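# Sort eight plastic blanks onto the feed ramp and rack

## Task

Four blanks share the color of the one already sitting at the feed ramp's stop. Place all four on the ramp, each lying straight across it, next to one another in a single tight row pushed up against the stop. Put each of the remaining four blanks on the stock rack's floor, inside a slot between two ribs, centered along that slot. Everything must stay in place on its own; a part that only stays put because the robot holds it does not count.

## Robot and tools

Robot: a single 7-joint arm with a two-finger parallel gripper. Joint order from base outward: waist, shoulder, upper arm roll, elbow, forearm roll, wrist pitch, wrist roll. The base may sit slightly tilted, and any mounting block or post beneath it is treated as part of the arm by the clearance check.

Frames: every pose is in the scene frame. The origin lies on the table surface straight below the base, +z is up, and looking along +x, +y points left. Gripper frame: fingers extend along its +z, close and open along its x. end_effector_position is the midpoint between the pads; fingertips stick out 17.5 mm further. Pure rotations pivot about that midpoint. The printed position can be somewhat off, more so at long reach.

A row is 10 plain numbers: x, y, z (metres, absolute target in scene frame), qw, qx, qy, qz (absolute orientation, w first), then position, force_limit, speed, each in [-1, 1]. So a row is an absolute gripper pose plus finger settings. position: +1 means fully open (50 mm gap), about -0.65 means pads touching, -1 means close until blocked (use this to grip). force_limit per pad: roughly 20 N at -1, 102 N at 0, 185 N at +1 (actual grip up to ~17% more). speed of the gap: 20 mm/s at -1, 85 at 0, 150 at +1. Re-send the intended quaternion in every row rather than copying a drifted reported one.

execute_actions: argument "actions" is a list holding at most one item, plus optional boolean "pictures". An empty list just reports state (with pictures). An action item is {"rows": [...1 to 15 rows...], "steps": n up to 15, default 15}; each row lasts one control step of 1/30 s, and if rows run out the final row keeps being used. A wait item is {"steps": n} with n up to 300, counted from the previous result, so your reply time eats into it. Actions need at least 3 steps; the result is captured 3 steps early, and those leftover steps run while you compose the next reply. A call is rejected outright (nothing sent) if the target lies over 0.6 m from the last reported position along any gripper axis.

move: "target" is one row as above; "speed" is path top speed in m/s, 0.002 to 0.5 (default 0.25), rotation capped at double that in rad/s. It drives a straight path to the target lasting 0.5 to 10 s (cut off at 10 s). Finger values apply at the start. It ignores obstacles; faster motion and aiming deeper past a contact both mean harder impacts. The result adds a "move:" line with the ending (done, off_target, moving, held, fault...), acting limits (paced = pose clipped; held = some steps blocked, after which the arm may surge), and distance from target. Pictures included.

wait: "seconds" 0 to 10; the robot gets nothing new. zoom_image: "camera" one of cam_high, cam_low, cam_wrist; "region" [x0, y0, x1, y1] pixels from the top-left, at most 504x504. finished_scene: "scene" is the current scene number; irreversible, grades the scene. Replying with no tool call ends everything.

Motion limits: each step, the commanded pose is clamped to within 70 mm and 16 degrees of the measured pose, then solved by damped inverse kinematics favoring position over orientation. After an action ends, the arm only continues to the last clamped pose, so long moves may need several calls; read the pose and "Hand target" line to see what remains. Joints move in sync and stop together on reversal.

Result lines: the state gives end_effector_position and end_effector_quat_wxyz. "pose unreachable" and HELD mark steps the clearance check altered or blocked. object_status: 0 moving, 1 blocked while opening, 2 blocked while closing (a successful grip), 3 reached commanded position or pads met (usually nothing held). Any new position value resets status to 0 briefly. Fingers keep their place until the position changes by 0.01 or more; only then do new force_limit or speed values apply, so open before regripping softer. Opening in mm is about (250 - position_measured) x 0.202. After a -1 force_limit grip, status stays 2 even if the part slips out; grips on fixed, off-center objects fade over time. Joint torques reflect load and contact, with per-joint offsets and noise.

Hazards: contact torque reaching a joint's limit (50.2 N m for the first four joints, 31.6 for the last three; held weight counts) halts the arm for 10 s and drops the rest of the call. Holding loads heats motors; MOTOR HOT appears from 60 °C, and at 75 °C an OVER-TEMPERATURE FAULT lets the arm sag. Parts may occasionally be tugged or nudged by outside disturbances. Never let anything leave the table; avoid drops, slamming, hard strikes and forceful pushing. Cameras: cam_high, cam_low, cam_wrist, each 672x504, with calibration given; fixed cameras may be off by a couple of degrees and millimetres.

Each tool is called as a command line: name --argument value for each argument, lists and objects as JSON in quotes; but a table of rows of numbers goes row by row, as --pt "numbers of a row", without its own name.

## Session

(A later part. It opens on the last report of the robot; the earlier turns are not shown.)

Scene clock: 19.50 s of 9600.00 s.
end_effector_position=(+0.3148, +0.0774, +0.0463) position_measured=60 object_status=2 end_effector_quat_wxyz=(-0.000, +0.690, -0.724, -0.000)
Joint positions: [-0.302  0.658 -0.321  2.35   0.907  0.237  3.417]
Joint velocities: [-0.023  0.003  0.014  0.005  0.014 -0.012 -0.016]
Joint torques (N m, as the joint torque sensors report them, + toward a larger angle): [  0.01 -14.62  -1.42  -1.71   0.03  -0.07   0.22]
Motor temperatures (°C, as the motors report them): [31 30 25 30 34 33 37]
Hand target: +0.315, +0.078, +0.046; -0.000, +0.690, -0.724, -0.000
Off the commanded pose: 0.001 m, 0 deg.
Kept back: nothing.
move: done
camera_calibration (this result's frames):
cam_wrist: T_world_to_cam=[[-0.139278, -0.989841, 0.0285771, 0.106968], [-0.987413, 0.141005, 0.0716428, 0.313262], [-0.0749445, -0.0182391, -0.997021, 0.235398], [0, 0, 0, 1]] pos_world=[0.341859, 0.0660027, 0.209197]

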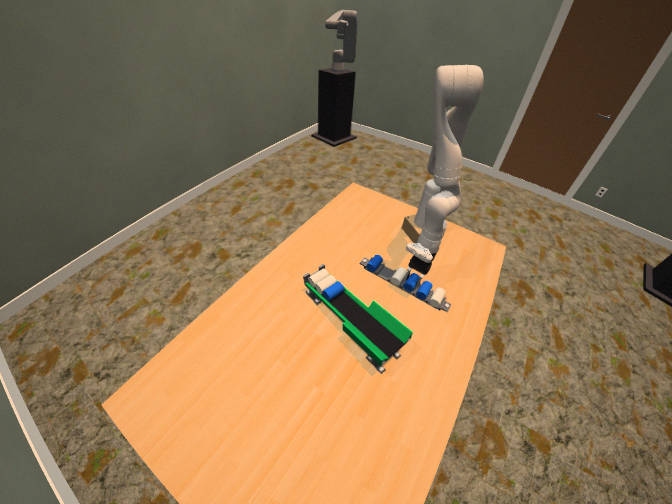

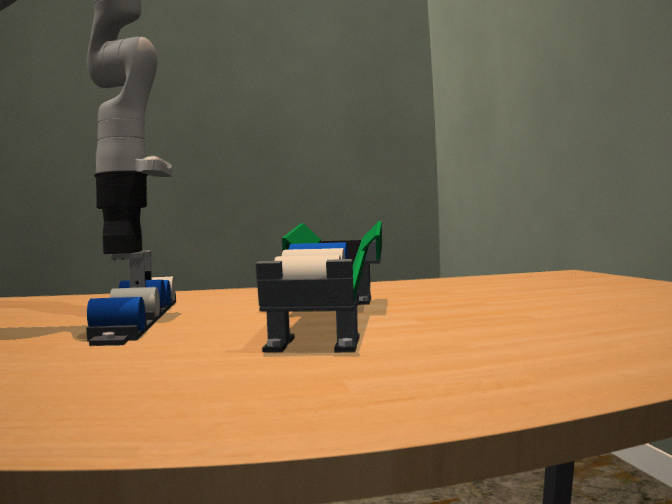

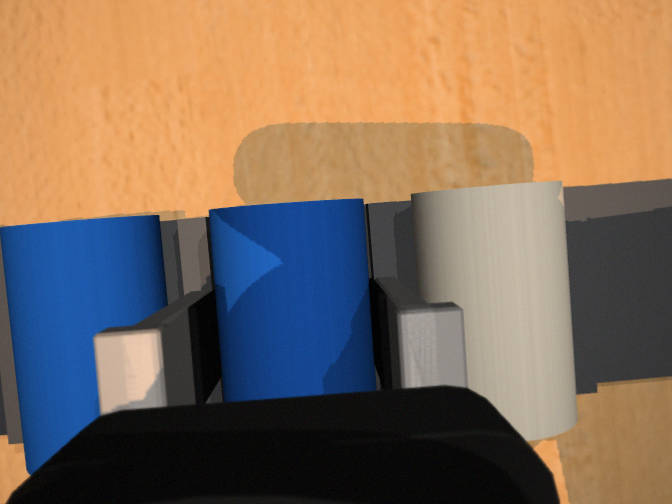

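execute_actions --actions '[{"rows": [[0.3146,0.0776,0.0455,0,-0.6903,0.7236,0,-1,-0.3,-0.7],[0.3146,0.0776,0.0447,0,-0.6903,0.7236,0,-1,-0.3,-0.7],[0.3146,0.0776,0.0439,0,-0.6903,0.7236,0,-1,-0.3,-0.7],[0.3146,0.0776,0.0431,0,-0.6903,0.7236,0,-1,-0.3,-0.7],[0.3146,0.0776,0.0424,0,-0.6903,0.7236,0,-1,-0.3,-0.7],[0.3146,0.0776,0.0418,0,-0.6903,0.7236,0,-1,-0.3,-0.7],[0.3146,0.0776,0.0413,0,-0.6903,0.7236,0,-1,-0.3,-0.7]], "steps": 15}]' --pictures true

zoom_image --camera "cam_low" --region '[80, 220, 200, 340]'

Scene clock: 20.10 s of 9600.00 s.
end_effector_position=(+0.3148, +0.0773, +0.0415) position_measured=60 object_status=2 end_effector_quat_wxyz=(-0.000, +0.690, -0.724, +0.000)
Joint positions: [-0.327  0.67  -0.289  2.352  0.928  0.213  3.397]
Joint velocities: [-0.017  0.005  0.019  0.002  0.011 -0.015 -0.014]
Joint torques (N m, as the joint torque sensors report them, + toward a larger angle): [ -0.39 -14.54  -1.44  -1.24   0.37  -0.35   0.21]
Motor temperatures (°C, as the motors report them): [31 30 25 30 34 33 37]
Steps of this call (steps 1 to 6: nothing new was sent; steps 7 to 18: the first 12 steps of this action). Readings (end_effector_position | what the end effector reports):
7: (+0.3145, +0.0779, +0.0461) | position_measured=60 object_status=2
8: (+0.3145, +0.0780, +0.0458) | position_measured=60 object_status=2
10: (+0.3144, +0.0780, +0.0447) | position_measured=60 object_status=2
14: (+0.3146, +0.0777, +0.0423) | position_measured=60 object_status=2
18: the state above
camera_calibration (this result's frames):
cam_wrist: T_world_to_cam=[[-0.138634, -0.989912, 0.0292377, 0.106856], [-0.987515, 0.140408, 0.0714185, 0.313671], [-0.0748032, -0.0189716, -0.997018, 0.230613], [0, 0, 0, 1]] pos_world=[0.341819, 0.0661111, 0.204399]

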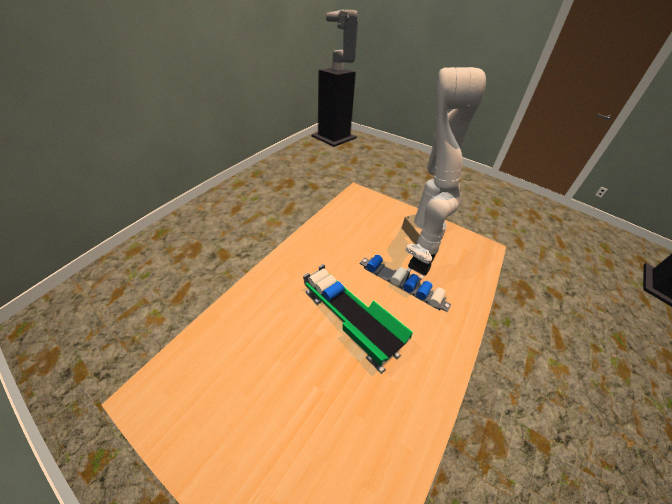

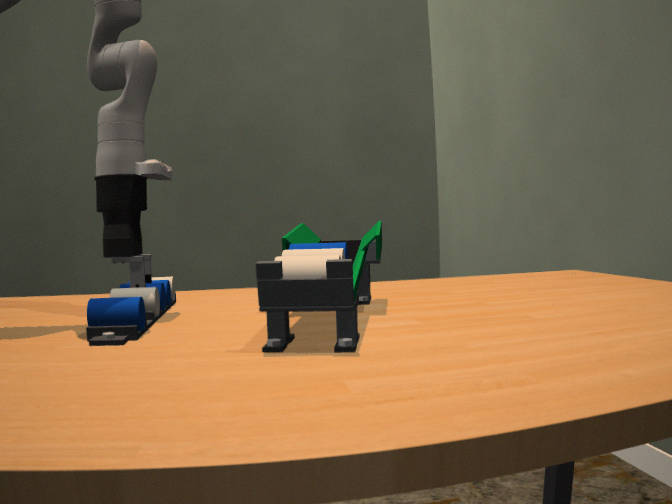

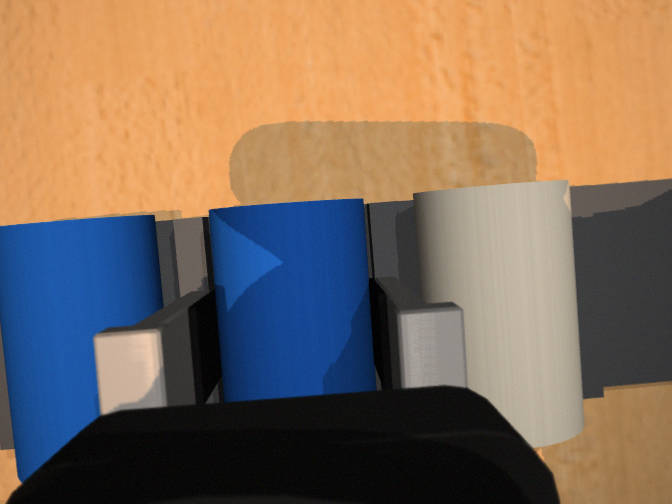

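Region (80, 220, 200, 340) of cam_low's 672x504 image, scaled by 4.200, with more detail than that image has.

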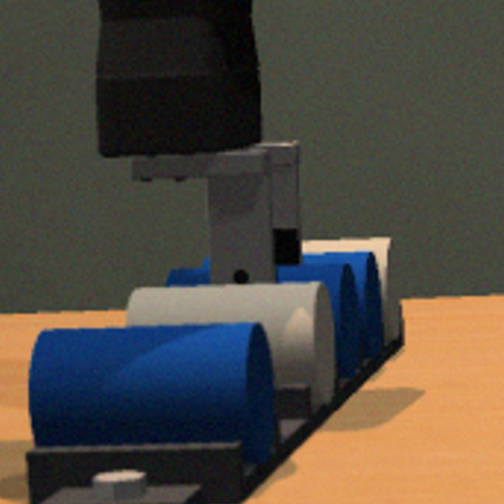

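execute_actions --actions '[{"rows": [[0.3146,0.0776,0.0406,0,-0.6903,0.7236,0,-1,-0.3,-0.7],[0.3146,0.0776,0.0406,0,-0.6903,0.7236,0,-1,-0.3,-0.7],[0.3146,0.0776,0.0406,0,-0.6903,0.7236,0,-1,-0.3,-0.7],[0.3146,0.0776,0.0406,0,-0.6903,0.7236,0,-1,-0.3,-0.7],[0.3146,0.0776,0.0406,0,-0.6903,0.7236,0,0.82,-0.3,-0.5],[0.3146,0.0776,0.0406,0,-0.6903,0.7236,0,0.82,-0.3,-0.5],[0.3146,0.0776,0.0406,0,-0.6903,0.7236,0,0.82,-0.3,-0.5],[0.3146,0.0776,0.0406,0,-0.6903,0.7236,0,0.82,-0.3,-0.5],[0.3146,0.0776,0.0406,0,-0.6903,0.7236,0,0.82,-0.3,-0.5],[0.3146,0.0776,0.0406,0,-0.6903,0.7236,0,0.82,-0.3,-0.5]], "steps": 11}]'

move --target '[0.3146, 0.0776, 0.085, 0, -0.6903, 0.7236, 0, 0.82, -0.3, -0.5]' --speed 0.12

Scene clock: 20.53 s of 9600.00 s.
end_effector_position=(+0.3147, +0.0776, +0.0407) position_measured=31 object_status=0 end_effector_quat_wxyz=(-0.000, +0.690, -0.724, +0.000)
Joint positions: [-0.333  0.672 -0.282  2.353  0.932  0.209  3.393]
Joint velocities: [-0.004  0.001  0.003  0.     0.001 -0.002 -0.002]
Joint torques (N m, as the joint torque sensors report them, + toward a larger angle): [ -0.73 -13.89  -0.9   -1.34   0.03  -0.16  -0.21]
Motor temperatures (°C, as the motors report them): [31 30 25 30 34 33 37]
Off your previous action's commanded pose: 0.000 m, 0 deg at its last step (step 3 of this call).
Steps of this call (steps 1 to 3: the last 3 steps of your previous action; steps 4 to 5: nothing new was sent; steps 6 to 13: the first 8 steps of this action). Readings (end_effector_position | what the end effector reports):
6: (+0.3146, +0.0776, +0.0413) | position_measured=60 object_status=2
7: (+0.3145, +0.0777, +0.0410) | position_measured=60 object_status=2
9: (+0.3146, +0.0776, +0.0408) | position_measured=60 object_status=2
13: the state above

Scene clock: 21.67 s of 9600.00 s.
end_effector_position=(+0.3144, +0.0779, +0.0847) position_measured=30 object_status=3 end_effector_quat_wxyz=(+0.000, +0.691, -0.723, +0.000)
Joint positions: [-0.155  0.561 -0.516  2.328  0.729  0.396  3.582]
Joint velocities: [ 0.015 -0.002 -0.001 -0.003 -0.009  0.004  0.01 ]
Joint torques (N m, as the joint torque sensors report them, + toward a larger angle): [ -0.56 -13.4   -1.63  -3.4    0.25  -0.13  -0.06]
Motor temperatures (°C, as the motors report them): [31 30 25 30 34 33 37]
Hand target: +0.315, +0.077, +0.085; +0.000, +0.690, -0.724, +0.000
Off your previous action's commanded pose: 0.000 m, 0 deg at its last step (step 3 of this call).
Off the commanded pose: 0.000 m, 0 deg.
Kept back: nothing.
move: done
camera_calibration (this result's frames):
cam_wrist: T_world_to_cam=[[-0.136452, -0.990189, 0.0301001, 0.105307], [-0.987819, 0.138294, 0.0713279, 0.310355], [-0.0747908, -0.0200007, -0.996999, 0.273722], [0, 0, 0, 1]] pos_world=[0.341416, 0.0668281, 0.247594]

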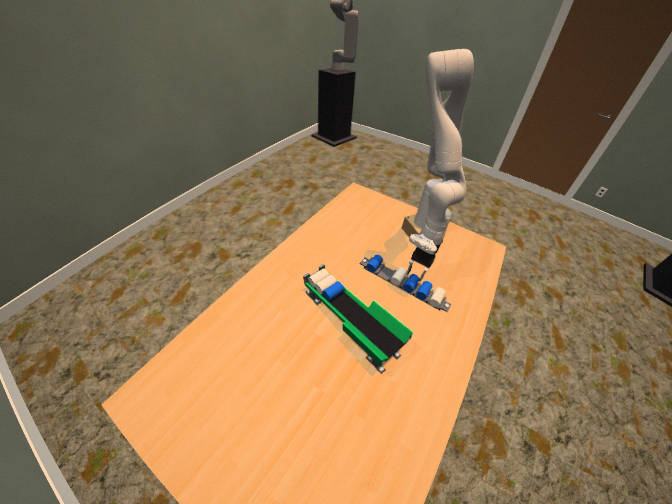

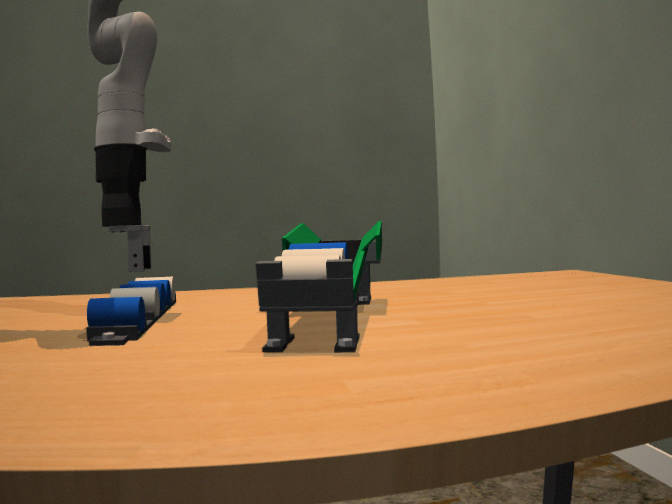

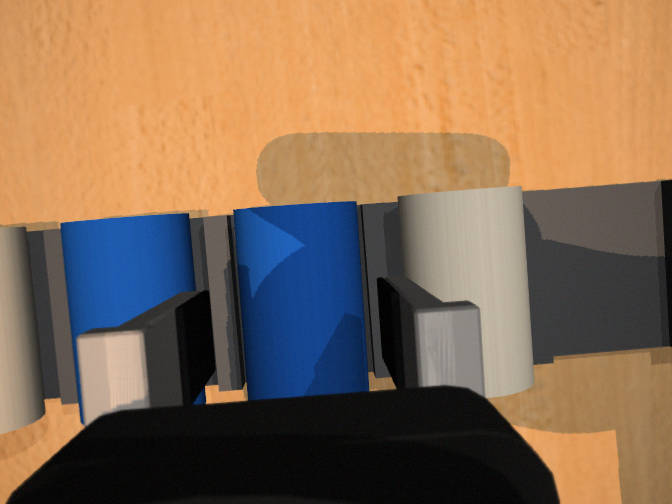

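move --target '[0.5565, -0.0944, 0.1387, -0.2006, -0.5792, 0.7757, -0.1498, 0.82, -0.3, -0.5]' --speed 0.3

zoom_image --camera "cam_wrist" --region '[160, 180, 440, 420]'

Scene clock: 23.57 s of 9600.00 s.
end_effector_position=(+0.5570, -0.0945, +0.1407) position_measured=30 object_status=3 end_effector_quat_wxyz=(-0.201, -0.579, +0.776, -0.150)
Joint positions: [-0.195  0.903 -0.309  1.31   0.7    1.306  3.893]
Joint velocities: [-0.004  0.014 -0.    -0.01  -0.001  0.007  0.003]
Joint torques (N m, as the joint torque sensors report them, + toward a larger angle): [  0.25 -23.95  -0.42  -7.57   1.12   1.41  -0.22]
Motor temperatures (°C, as the motors report them): [31 30 25 30 34 33 37]
Hand target: +0.557, -0.094, +0.140; -0.202, -0.579, +0.776, -0.150
Off the commanded pose: 0.002 m, 0 deg.
Kept back: nothing.
move: done
camera_calibration (this result's frames):
cam_wrist: T_world_to_cam=[[-0.331561, -0.794067, 0.509436, 0.0258683], [-0.91858, 0.394842, 0.0175997, 0.563079], [-0.215122, -0.462122, -0.860329, 0.361361], [0, 0, 0, 1]] pos_world=[0.603547, -0.0347935, 0.287801]

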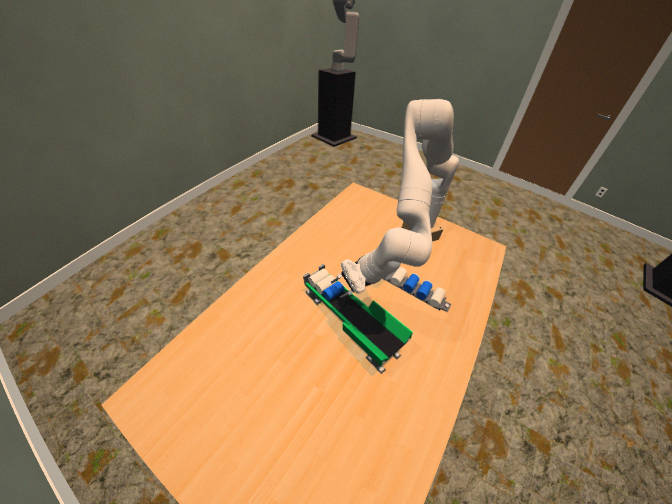

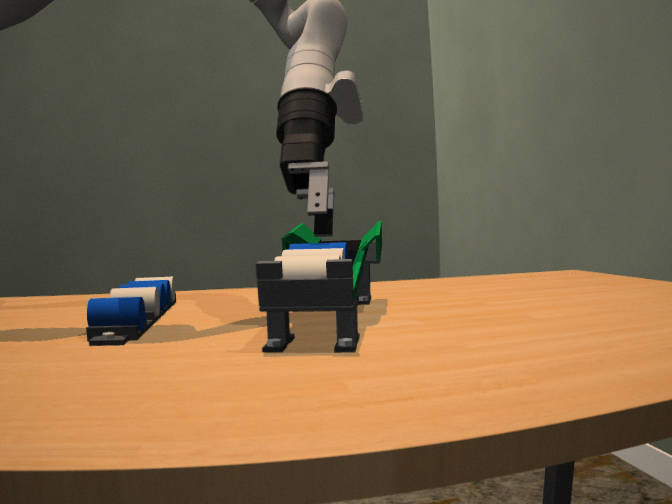

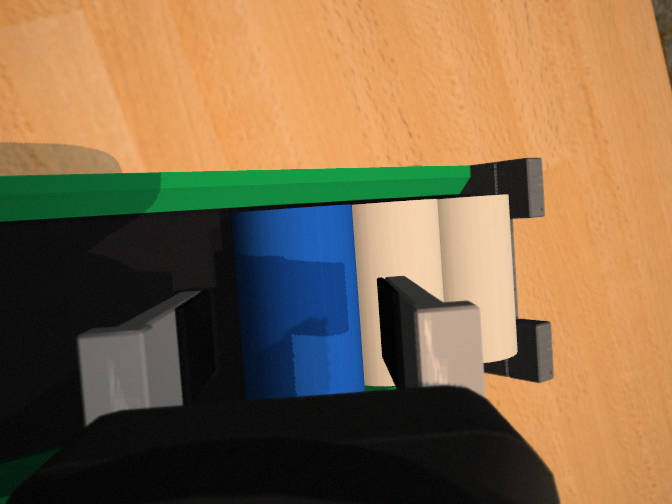

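Region (160, 180, 440, 420) of cam_wrist's 672x504 image, scaled by 1.800; it fills the top 432 rows of this view, and the rest is white.

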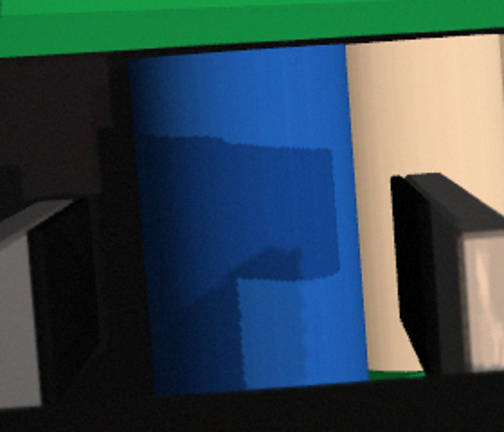

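move --target '[0.5497, -0.1165, 0.0966, -0.2006, -0.5792, 0.7757, -0.1498, 0.78, -0.3, -0.5]' --speed 0.06

zoom_image --camera "cam_wrist" --region '[160, 180, 440, 420]'

Scene clock: 24.93 s of 9600.00 s.
end_effector_position=(+0.5501, -0.1166, +0.0973) position_measured=36 object_status=3 end_effector_quat_wxyz=(-0.200, -0.579, +0.776, -0.150)
Joint positions: [-0.164  0.952 -0.29   1.372  0.74   1.199  3.86 ]
Joint velocities: [ 0.001 -0.001 -0.001 -0.    -0.    -0.001 -0.001]
Joint torques (N m, as the joint torque sensors report them, + toward a larger angle): [ -0.1  -22.93  -0.33  -6.44   1.1    0.71  -0.14]
Motor temperatures (°C, as the motors report them): [31 30 25 30 34 33 37]
Hand target: +0.550, -0.116, +0.097; -0.201, -0.579, +0.776, -0.150
Off the commanded pose: 0.001 m, 0 deg.
Kept back: nothing.
move: done
camera_calibration (this result's frames):
cam_wrist: T_world_to_cam=[[-0.330696, -0.795145, 0.508316, 0.0275814], [-0.91938, 0.393019, 0.0166653, 0.566576], [-0.213029, -0.461824, -0.86101, 0.311254], [0, 0, 0, 1]] pos_world=[0.596326, -0.056999, 0.244531]

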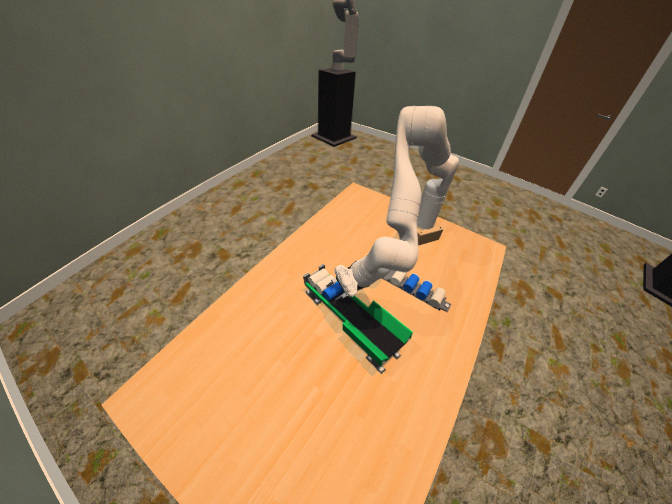

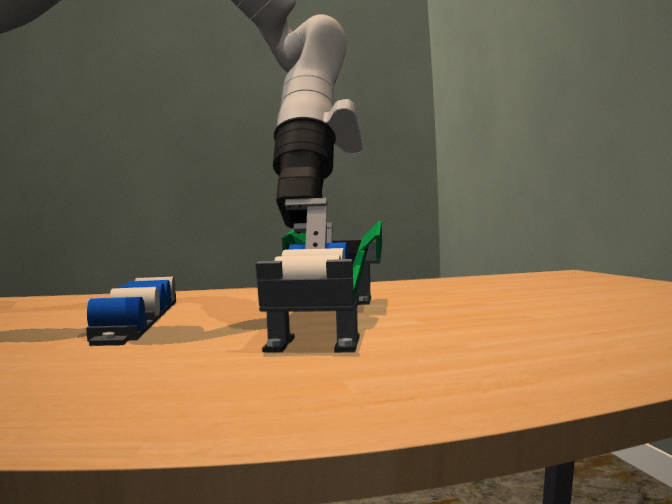

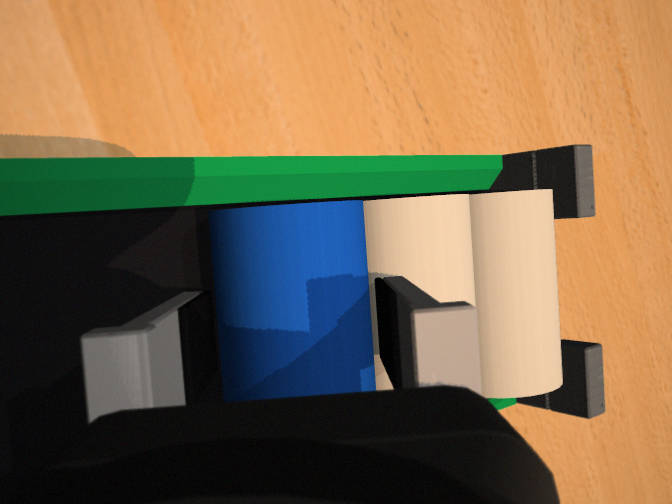

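Region (160, 180, 440, 420) of cam_wrist's 672x504 image, scaled by 1.800; it fills the top 432 rows of this view, and the rest is white.

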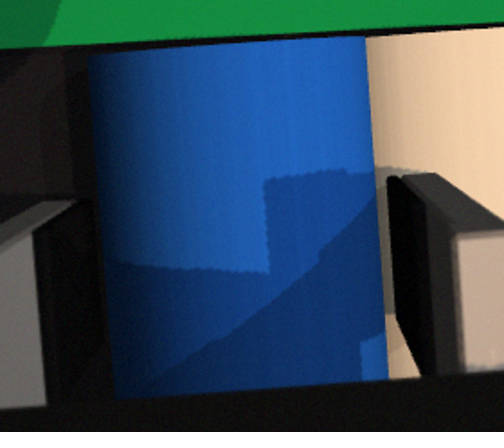

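execute_actions --actions '[{"rows": [[0.5497,-0.1166,0.0962,-0.2006,-0.5792,0.7757,-0.1498,0.74,-0.3,-0.5],[0.5497,-0.1166,0.0962,-0.2006,-0.5792,0.7757,-0.1498,0.74,-0.3,-0.5],[0.5497,-0.1166,0.0962,-0.2006,-0.5792,0.7757,-0.1498,0.74,-0.3,-0.5],[0.5497,-0.1166,0.0962,-0.2006,-0.5792,0.7757,-0.1498,0.74,-0.3,-0.5],[0.5497,-0.1166,0.0962,-0.2006,-0.5792,0.7757,-0.1498,-1,-0.3,-0.7]], "steps": 13}]'

move --target '[0.5530, -0.1030, 0.142, -0.2006, -0.5792, 0.7757, -0.1498, -1, -0.3, -0.7]' --speed 0.12

Scene clock: 25.43 s of 9600.00 s.
end_effector_position=(+0.5500, -0.1166, +0.0968) position_measured=59 object_status=0 end_effector_quat_wxyz=(-0.200, -0.579, +0.776, -0.150)
Joint positions: [-0.164  0.952 -0.29   1.372  0.741  1.198  3.859]
Joint velocities: [ 0.     0.    -0.    -0.002 -0.     0.    -0.   ]
Joint torques (N m, as the joint torque sensors report them, + toward a larger angle): [ -0.24 -23.19  -0.44  -6.66   1.06   1.06   0.04]
Motor temperatures (°C, as the motors report them): [31 30 25 30 34 33 37]
Steps of this call (steps 1 to 5: nothing new was sent; steps 6 to 15: the first 10 steps of this action). Readings (end_effector_position | what the end effector reports):
6: (+0.5501, -0.1166, +0.0972) | position_measured=40 object_status=0
7: (+0.5500, -0.1166, +0.0969) | position_measured=42 object_status=0
9: (+0.5501, -0.1166, +0.0969) | position_measured=42 object_status=0
13: (+0.5500, -0.1166, +0.0968) | position_measured=59 object_status=0
15: the state above

Scene clock: 26.47 s of 9600.00 s.
end_effector_position=(+0.5529, -0.1030, +0.1419) position_measured=59 object_status=2 end_effector_quat_wxyz=(-0.201, -0.579, +0.776, -0.150)
Joint positions: [-0.179  0.891 -0.309  1.333  0.704  1.291  3.898]
Joint velocities: [-0.    -0.002 -0.    -0.001 -0.     0.002  0.   ]
Joint torques (N m, as the joint torque sensors report them, + toward a larger angle): [ -0.09 -23.83  -0.46  -6.88   1.42   1.11   0.09]
Motor temperatures (°C, as the motors report them): [31 30 25 30 34 33 37]
Hand target: +0.553, -0.103, +0.142; -0.201, -0.579, +0.776, -0.150
Off your previous action's commanded pose: 0.001 m, 0 deg at its last step (step 3 of this call).
Off the commanded pose: 0.000 m, 0 deg.
Kept back: nothing.
move: done
camera_calibration (this result's frames):
cam_wrist: T_world_to_cam=[[-0.330909, -0.79506, 0.508311, 0.0167668], [-0.919091, 0.39366, 0.017406, 0.562852], [-0.21394, -0.461424, -0.860998, 0.35709], [0, 0, 0, 1]] pos_world=[0.599257, -0.0434719, 0.289134]

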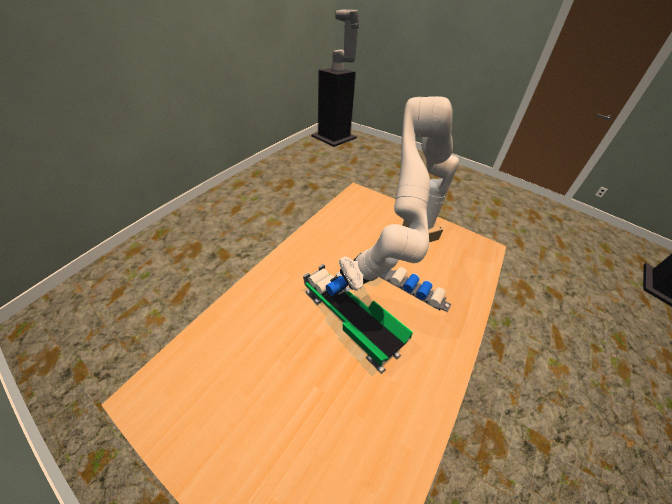

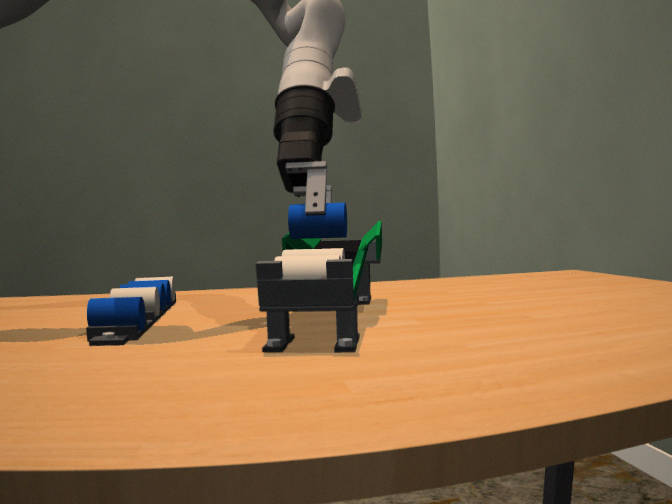

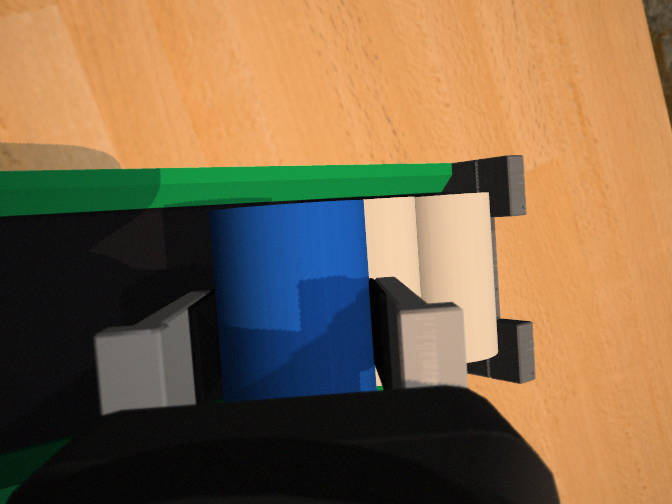

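move --target '[0.3098, -0.0300, 0.090, 0, -0.6903, 0.7236, 0, -1, -0.3, -0.7]' --speed 0.28

Scene clock: 28.33 s of 9600.00 s.
end_effector_position=(+0.3090, -0.0299, +0.0886) position_measured=59 object_status=2 end_effector_quat_wxyz=(-0.000, +0.691, -0.723, -0.000)
Joint positions: [ 0.209  0.536 -0.504  2.368  0.71   0.37   3.963]
Joint velocities: [ 0.001 -0.003  0.003  0.002 -0.    -0.004 -0.001]
Joint torques (N m, as the joint torque sensors report them, + toward a larger angle): [ -0.24 -13.04  -1.81  -2.62   0.3   -0.17   0.07]
Motor temperatures (°C, as the motors report them): [31 30 25 30 34 33 37]
Hand target: +0.309, -0.030, +0.089; -0.001, +0.691, -0.723, -0.000
Off the commanded pose: 0.002 m, 0 deg.
Kept back: nothing.
move: done
camera_calibration (this result's frames):
cam_wrist: T_world_to_cam=[[-0.136145, -0.990286, 0.0282611, -0.00213552], [-0.987879, 0.137851, 0.0713611, 0.319656], [-0.0745637, -0.018203, -0.99705, 0.275049], [0, 0, 0, 1]] pos_world=[0.336, -0.041173, 0.251487]

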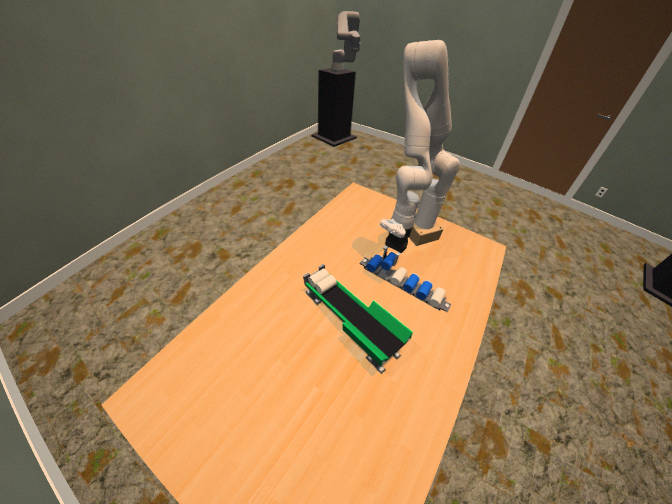

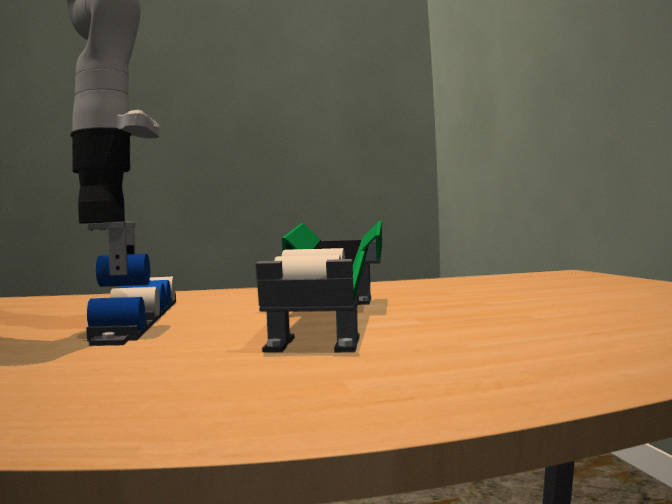

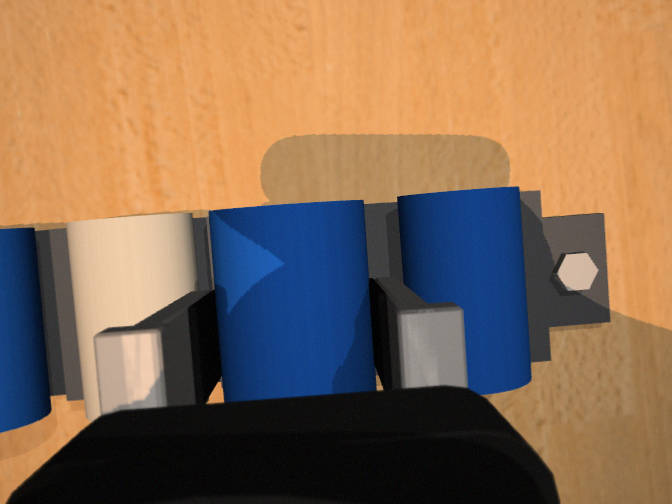

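move --target '[0.3098, -0.0299, 0.0422, 0, -0.6903, 0.7236, 0, -1, -0.3, -0.7]' --speed 0.06

zoom_image --camera "cam_low" --region '[80, 220, 200, 340]'

Scene clock: 29.70 s of 9600.00 s.
end_effector_position=(+0.3100, -0.0304, +0.0426) position_measured=59 object_status=2 end_effector_quat_wxyz=(-0.000, +0.690, -0.724, -0.000)
Joint positions: [-0.009  0.659 -0.222  2.394  0.927  0.155  3.761]
Joint velocities: [-0.036  0.004  0.032  0.008  0.016 -0.025 -0.021]
Joint torques (N m, as the joint torque sensors report them, + toward a larger angle): [ -0.72 -13.97  -0.53  -0.88   0.49  -0.16   0.03]
Motor temperatures (°C, as the motors report them): [31 30 25 30 34 33 37]
Hand target: +0.310, -0.030, +0.042; -0.000, +0.690, -0.724, -0.000
Off the commanded pose: 0.001 m, 0 deg.
Kept back: nothing.
move: done
camera_calibration (this result's frames):
cam_wrist: T_world_to_cam=[[-0.13968, -0.989791, 0.0283355, -0.0000899693], [-0.987362, 0.141387, 0.0715919, 0.32397], [-0.0748673, -0.0179775, -0.997031, 0.229337], [0, 0, 0, 1]] pos_world=[0.337033, -0.0417712, 0.205466]

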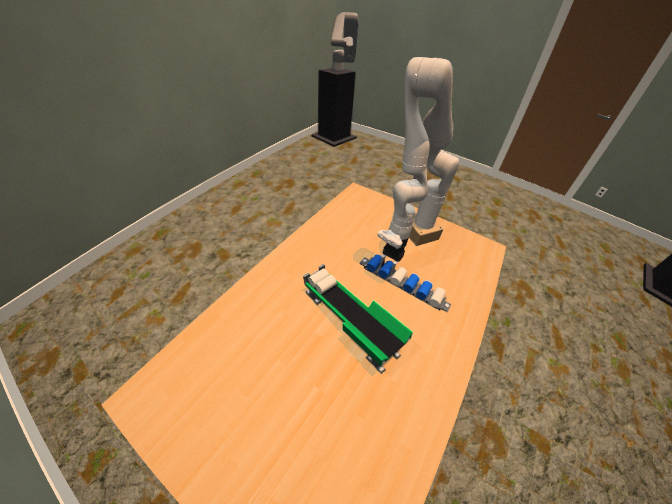

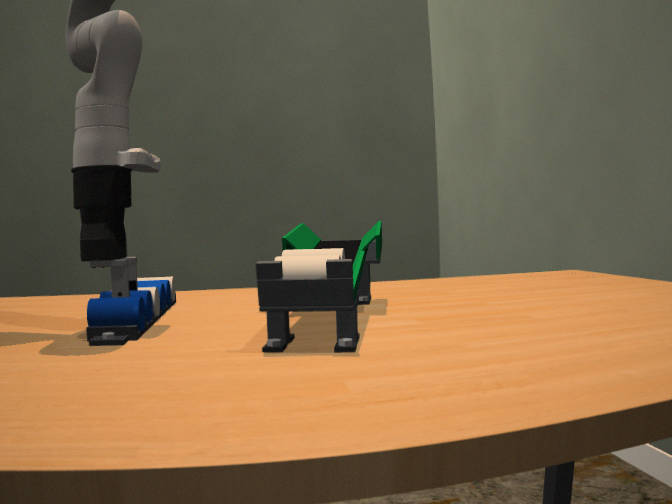

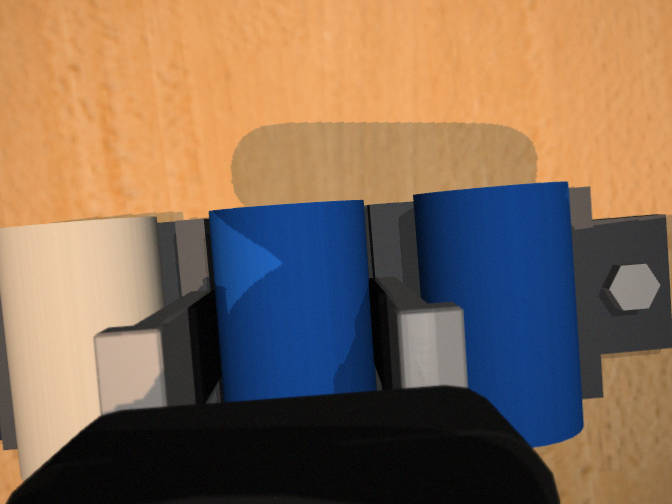

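Region (80, 220, 200, 340) of cam_low's 672x504 image, scaled by 4.200, with more detail than that image has.

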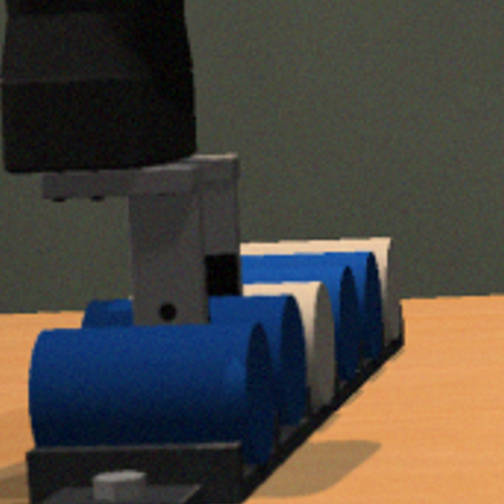

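execute_actions --actions '[{"rows": [[0.3098,-0.0299,0.0415,0,-0.6903,0.7236,0,-1,-0.3,-0.7],[0.3098,-0.0299,0.0409,0,-0.6903,0.7236,0,-1,-0.3,-0.7],[0.3098,-0.0299,0.0406,0,-0.6903,0.7236,0,-1,-0.3,-0.7],[0.3098,-0.0299,0.0406,0,-0.6903,0.7236,0,-1,-0.3,-0.7],[0.3098,-0.0299,0.0406,0,-0.6903,0.7236,0,-1,-0.3,-0.7],[0.3098,-0.0299,0.0406,0,-0.6903,0.7236,0,-1,-0.3,-0.7],[0.3098,-0.0299,0.0406,0,-0.6903,0.7236,0,0.84,-0.3,-0.5]], "steps": 11}]'

execute_actions --actions '[{"rows": [[0.3098,-0.0299,0.0411,0,-0.6903,0.7236,0,0.84,-0.3,-0.5],[0.3098,-0.0299,0.0421,0,-0.6903,0.7236,0,0.84,-0.3,-0.5],[0.3098,-0.0299,0.0436,0,-0.6903,0.7236,0,0.84,-0.3,-0.5],[0.3098,-0.0299,0.0456,0,-0.6903,0.7236,0,0.84,-0.3,-0.5],[0.3098,-0.0299,0.0480,0,-0.6903,0.7236,0,0.84,-0.3,-0.5],[0.3098,-0.0299,0.0506,0,-0.6903,0.7236,0,0.84,-0.3,-0.5],[0.3098,-0.0299,0.0534,0,-0.6903,0.7236,0,0.84,-0.3,-0.5],[0.3098,-0.0299,0.0562,0,-0.6903,0.7236,0,0.84,-0.3,-0.5],[0.3098,-0.0299,0.0590,0,-0.6903,0.7236,0,0.84,-0.3,-0.5],[0.3098,-0.0299,0.0618,0,-0.6903,0.7236,0,0.84,-0.3,-0.5],[0.3098,-0.0299,0.0646,0,-0.6903,0.7236,0,0.84,-0.3,-0.5],[0.3098,-0.0299,0.0674,0,-0.6903,0.7236,0,0.84,-0.3,-0.5],[0.3098,-0.0299,0.0700,0,-0.6903,0.7236,0,0.84,-0.3,-0.5],[0.3098,-0.0299,0.0724,0,-0.6903,0.7236,0,0.84,-0.3,-0.5],[0.3098,-0.0299,0.0745,0,-0.6903,0.7236,0,0.84,-0.3,-0.5]], "steps": 15}]'

move --target '[0.3122, 0.0240, 0.0745, 0, -0.6903, 0.7236, 0, 0.84, -0.3, -0.5]' --speed 0.15

Scene clock: 30.53 s of 9600.00 s.
end_effector_position=(+0.3099, -0.0301, +0.0408) position_measured=45 object_status=0 end_effector_quat_wxyz=(-0.000, +0.690, -0.724, +0.000)
Joint positions: [-0.025  0.664 -0.204  2.396  0.935  0.142  3.753]
Joint velocities: [-0.013  0.001  0.016  0.002  0.008 -0.013 -0.008]
Joint torques (N m, as the joint torque sensors report them, + toward a larger angle): [ -0.29 -14.06  -0.53  -0.96   0.1    0.05   0.03]
Motor temperatures (°C, as the motors report them): [31 30 25 30 34 33 37]
Steps of this call (steps 1 to 17: nothing new was sent; steps 18 to 25: the first 8 steps of this action). Readings (end_effector_position | what the end effector reports):
18: (+0.3099, -0.0296, +0.0423) | position_measured=59 object_status=2
19: (+0.3098, -0.0293, +0.0420) | position_measured=59 object_status=2
21: (+0.3098, -0.0295, +0.0412) | position_measured=59 object_status=2
25: the state above

Scene clock: 31.03 s of 9600.00 s.
end_effector_position=(+0.3097, -0.0306, +0.0578) position_measured=26 object_status=3 end_effector_quat_wxyz=(-0.001, +0.690, -0.724, +0.004)
Joint positions: [ 0.049  0.613 -0.304  2.396  0.878  0.217  3.802]
Joint velocities: [ 0.313 -0.217 -0.439 -0.006 -0.3    0.327  0.257]
Joint torques (N m, as the joint torque sensors report them, + toward a larger angle): [ -0.01 -13.5   -0.88  -1.73   0.07   0.23  -0.03]
Motor temperatures (°C, as the motors report them): [31 30 25 30 34 33 37]
Off your previous action's commanded pose: 0.000 m, 0 deg at its last step (step 3 of this call).
Steps of this call (steps 1 to 3: the last 3 steps of your previous action; steps 4 to 15: the first 12 steps of this action). Readings (end_effector_position | what the end effector reports):
4: (+0.3099, -0.0301, +0.0408) | position_measured=26 object_status=0
5: (+0.3099, -0.0302, +0.0410) | position_measured=26 object_status=0
7: (+0.3100, -0.0306, +0.0424) | position_measured=26 object_status=0
11: (+0.3101, -0.0309, +0.0486) | position_measured=26 object_status=3
15: the state above

Scene clock: 32.27 s of 9600.00 s.
end_effector_position=(+0.3124, +0.0233, +0.0744) position_measured=26 object_status=3 end_effector_quat_wxyz=(-0.000, +0.690, -0.724, +0.000)
Joint positions: [-0.05   0.57  -0.415  2.373  0.755  0.31   3.734]
Joint velocities: [-0.017  0.    -0.     0.     0.004  0.    -0.009]
Joint torques (N m, as the joint torque sensors report them, + toward a larger angle): [ -0.17 -13.03  -0.95  -2.2    0.48  -0.2    0.04]
Motor temperatures (°C, as the motors report them): [31 30 25 30 34 33 37]
Hand target: +0.312, +0.024, +0.074; -0.000, +0.690, -0.724, +0.000
Off your previous action's commanded pose: 0.009 m, 1 deg at its last step (step 3 of this call).
Off the commanded pose: 0.001 m, 0 deg.
Kept back: nothing.
move: done
camera_calibration (this result's frames):
cam_wrist: T_world_to_cam=[[-0.139426, -0.989798, 0.0293368, 0.0522711], [-0.987435, 0.141196, 0.07096, 0.316514], [-0.0743783, -0.0190745, -0.997048, 0.262081], [0, 0, 0, 1]] pos_world=[0.339318, 0.0120464, 0.237314]

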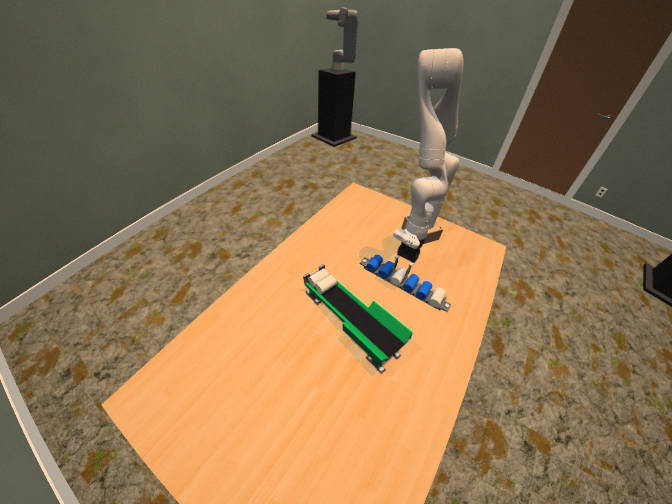

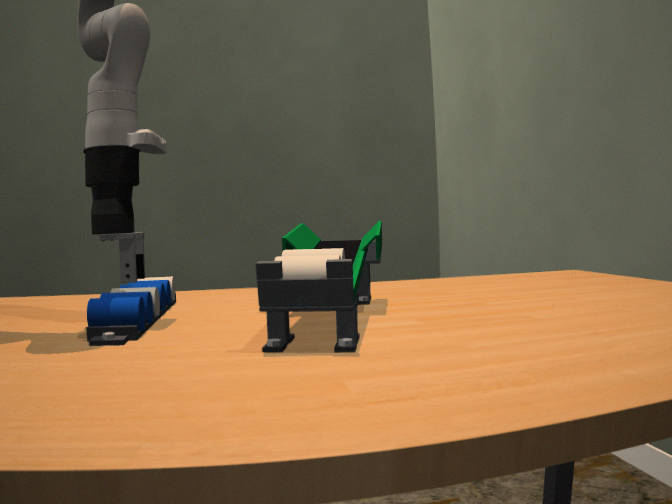

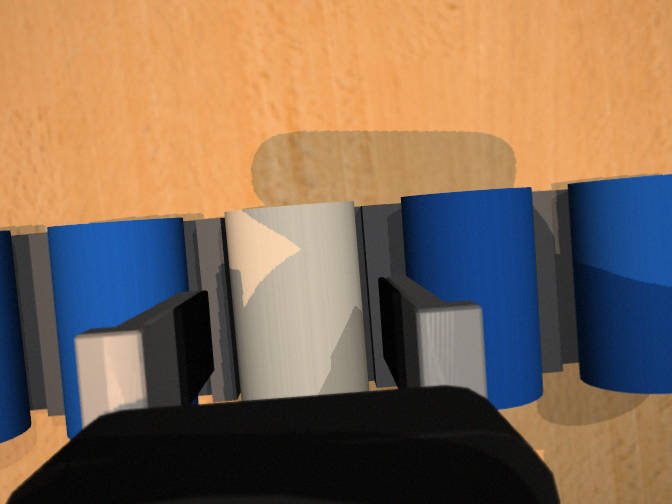

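move --target '[0.3121, 0.0241, 0.0403, 0, -0.6903, 0.7236, 0, 0.84, -0.3, -0.5]' --speed 0.08

execute_actions --actions '[{"rows": [[0.3121,0.0241,0.0403,0,-0.6903,0.7236,0,-1,-0.3,-0.6]], "steps": 11}]' --pictures true

Scene clock: 33.37 s of 9600.00 s.
end_effector_position=(+0.3123, +0.0236, +0.0406) position_measured=26 object_status=3 end_effector_quat_wxyz=(-0.000, +0.690, -0.724, -0.000)
Joint positions: [-0.217  0.663 -0.199  2.391  0.903  0.143  3.597]
Joint velocities: [-0.034  0.004  0.027  0.006  0.013 -0.021 -0.017]
Joint torques (N m, as the joint torque sensors report them, + toward a larger angle): [ -0.57 -13.95  -1.14  -0.71  -0.22  -0.49   0.03]
Motor temperatures (°C, as the motors report them): [31 30 25 30 34 33 37]
Hand target: +0.312, +0.024, +0.040; -0.000, +0.690, -0.724, -0.000
Off the commanded pose: 0.001 m, 0 deg.
Kept back: nothing.
move: done
camera_calibration (this result's frames):
cam_wrist: T_world_to_cam=[[-0.139717, -0.989779, 0.0285829, 0.0537455], [-0.987344, 0.141445, 0.0717288, 0.318768], [-0.0750385, -0.0181994, -0.997015, 0.228563], [0, 0, 0, 1]] pos_world=[0.339394, 0.0122678, 0.203479]

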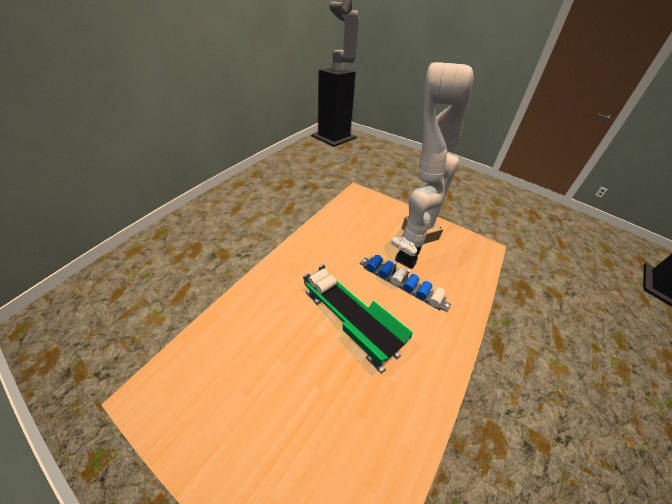

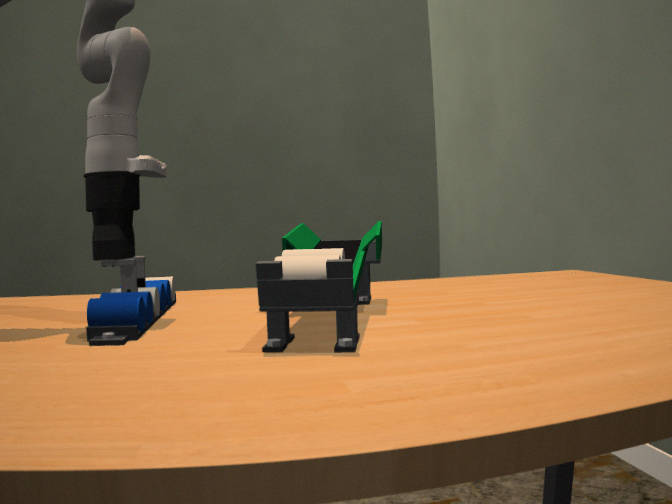

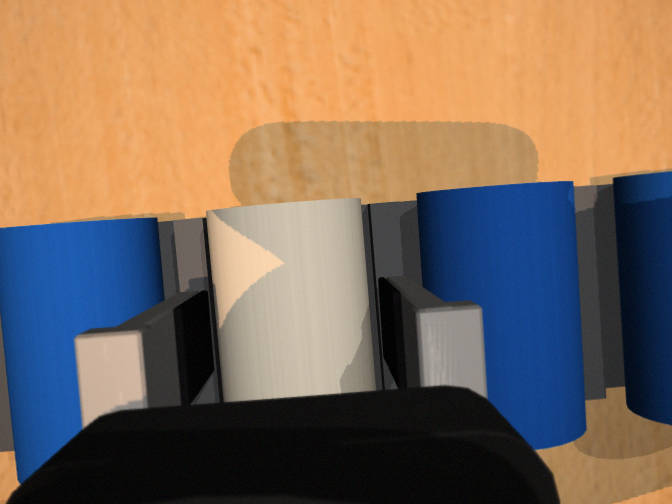

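Scene clock: 33.63 s of 9600.00 s.
end_effector_position=(+0.3122, +0.0239, +0.0404) position_measured=59 object_status=0 end_effector_quat_wxyz=(-0.000, +0.690, -0.724, +0.000)
Joint positions: [-0.222  0.663 -0.194  2.392  0.905  0.14   3.594]
Joint velocities: [-0.005 -0.     0.004  0.001  0.002 -0.001 -0.002]
Joint torques (N m, as the joint torque sensors report them, + toward a larger angle): [ -0.36 -13.55  -0.6   -0.81   0.05  -0.56   0.23]
Motor temperatures (°C, as the motors report them): [31 30 25 30 34 33 37]
Steps of this call (steps 1 to 8: the first 8 steps of this action). Readings (end_effector_position | what the end effector reports):
1: (+0.3123, +0.0238, +0.0406) | position_measured=32 object_status=0
2: (+0.3122, +0.0239, +0.0405) | position_measured=39 object_status=0
4: (+0.3122, +0.0239, +0.0404) | position_measured=54 object_status=0
8: the state above
camera_calibration (this result's frames):
cam_wrist: T_world_to_cam=[[-0.138291, -0.989956, 0.0293816, 0.0535298], [-0.987567, 0.140075, 0.0713457, 0.318696], [-0.0747447, -0.0191498, -0.997019, 0.228238], [0, 0, 0, 1]] pos_world=[0.339196, 0.0127216, 0.203247]

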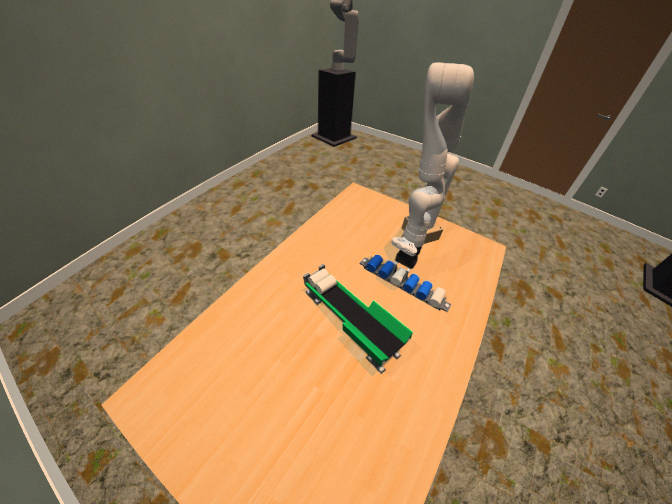

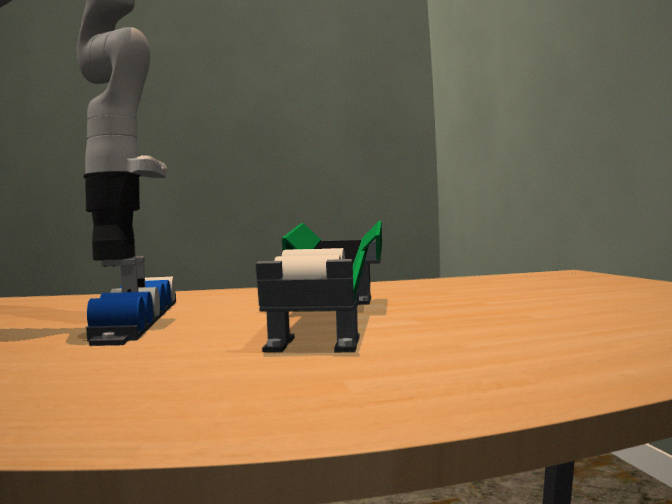

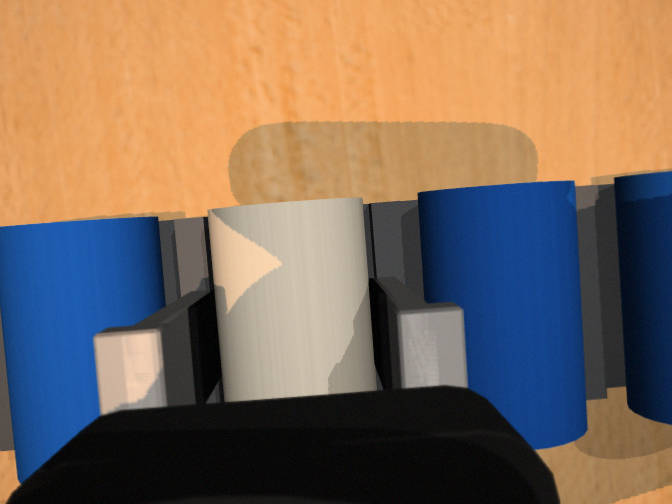

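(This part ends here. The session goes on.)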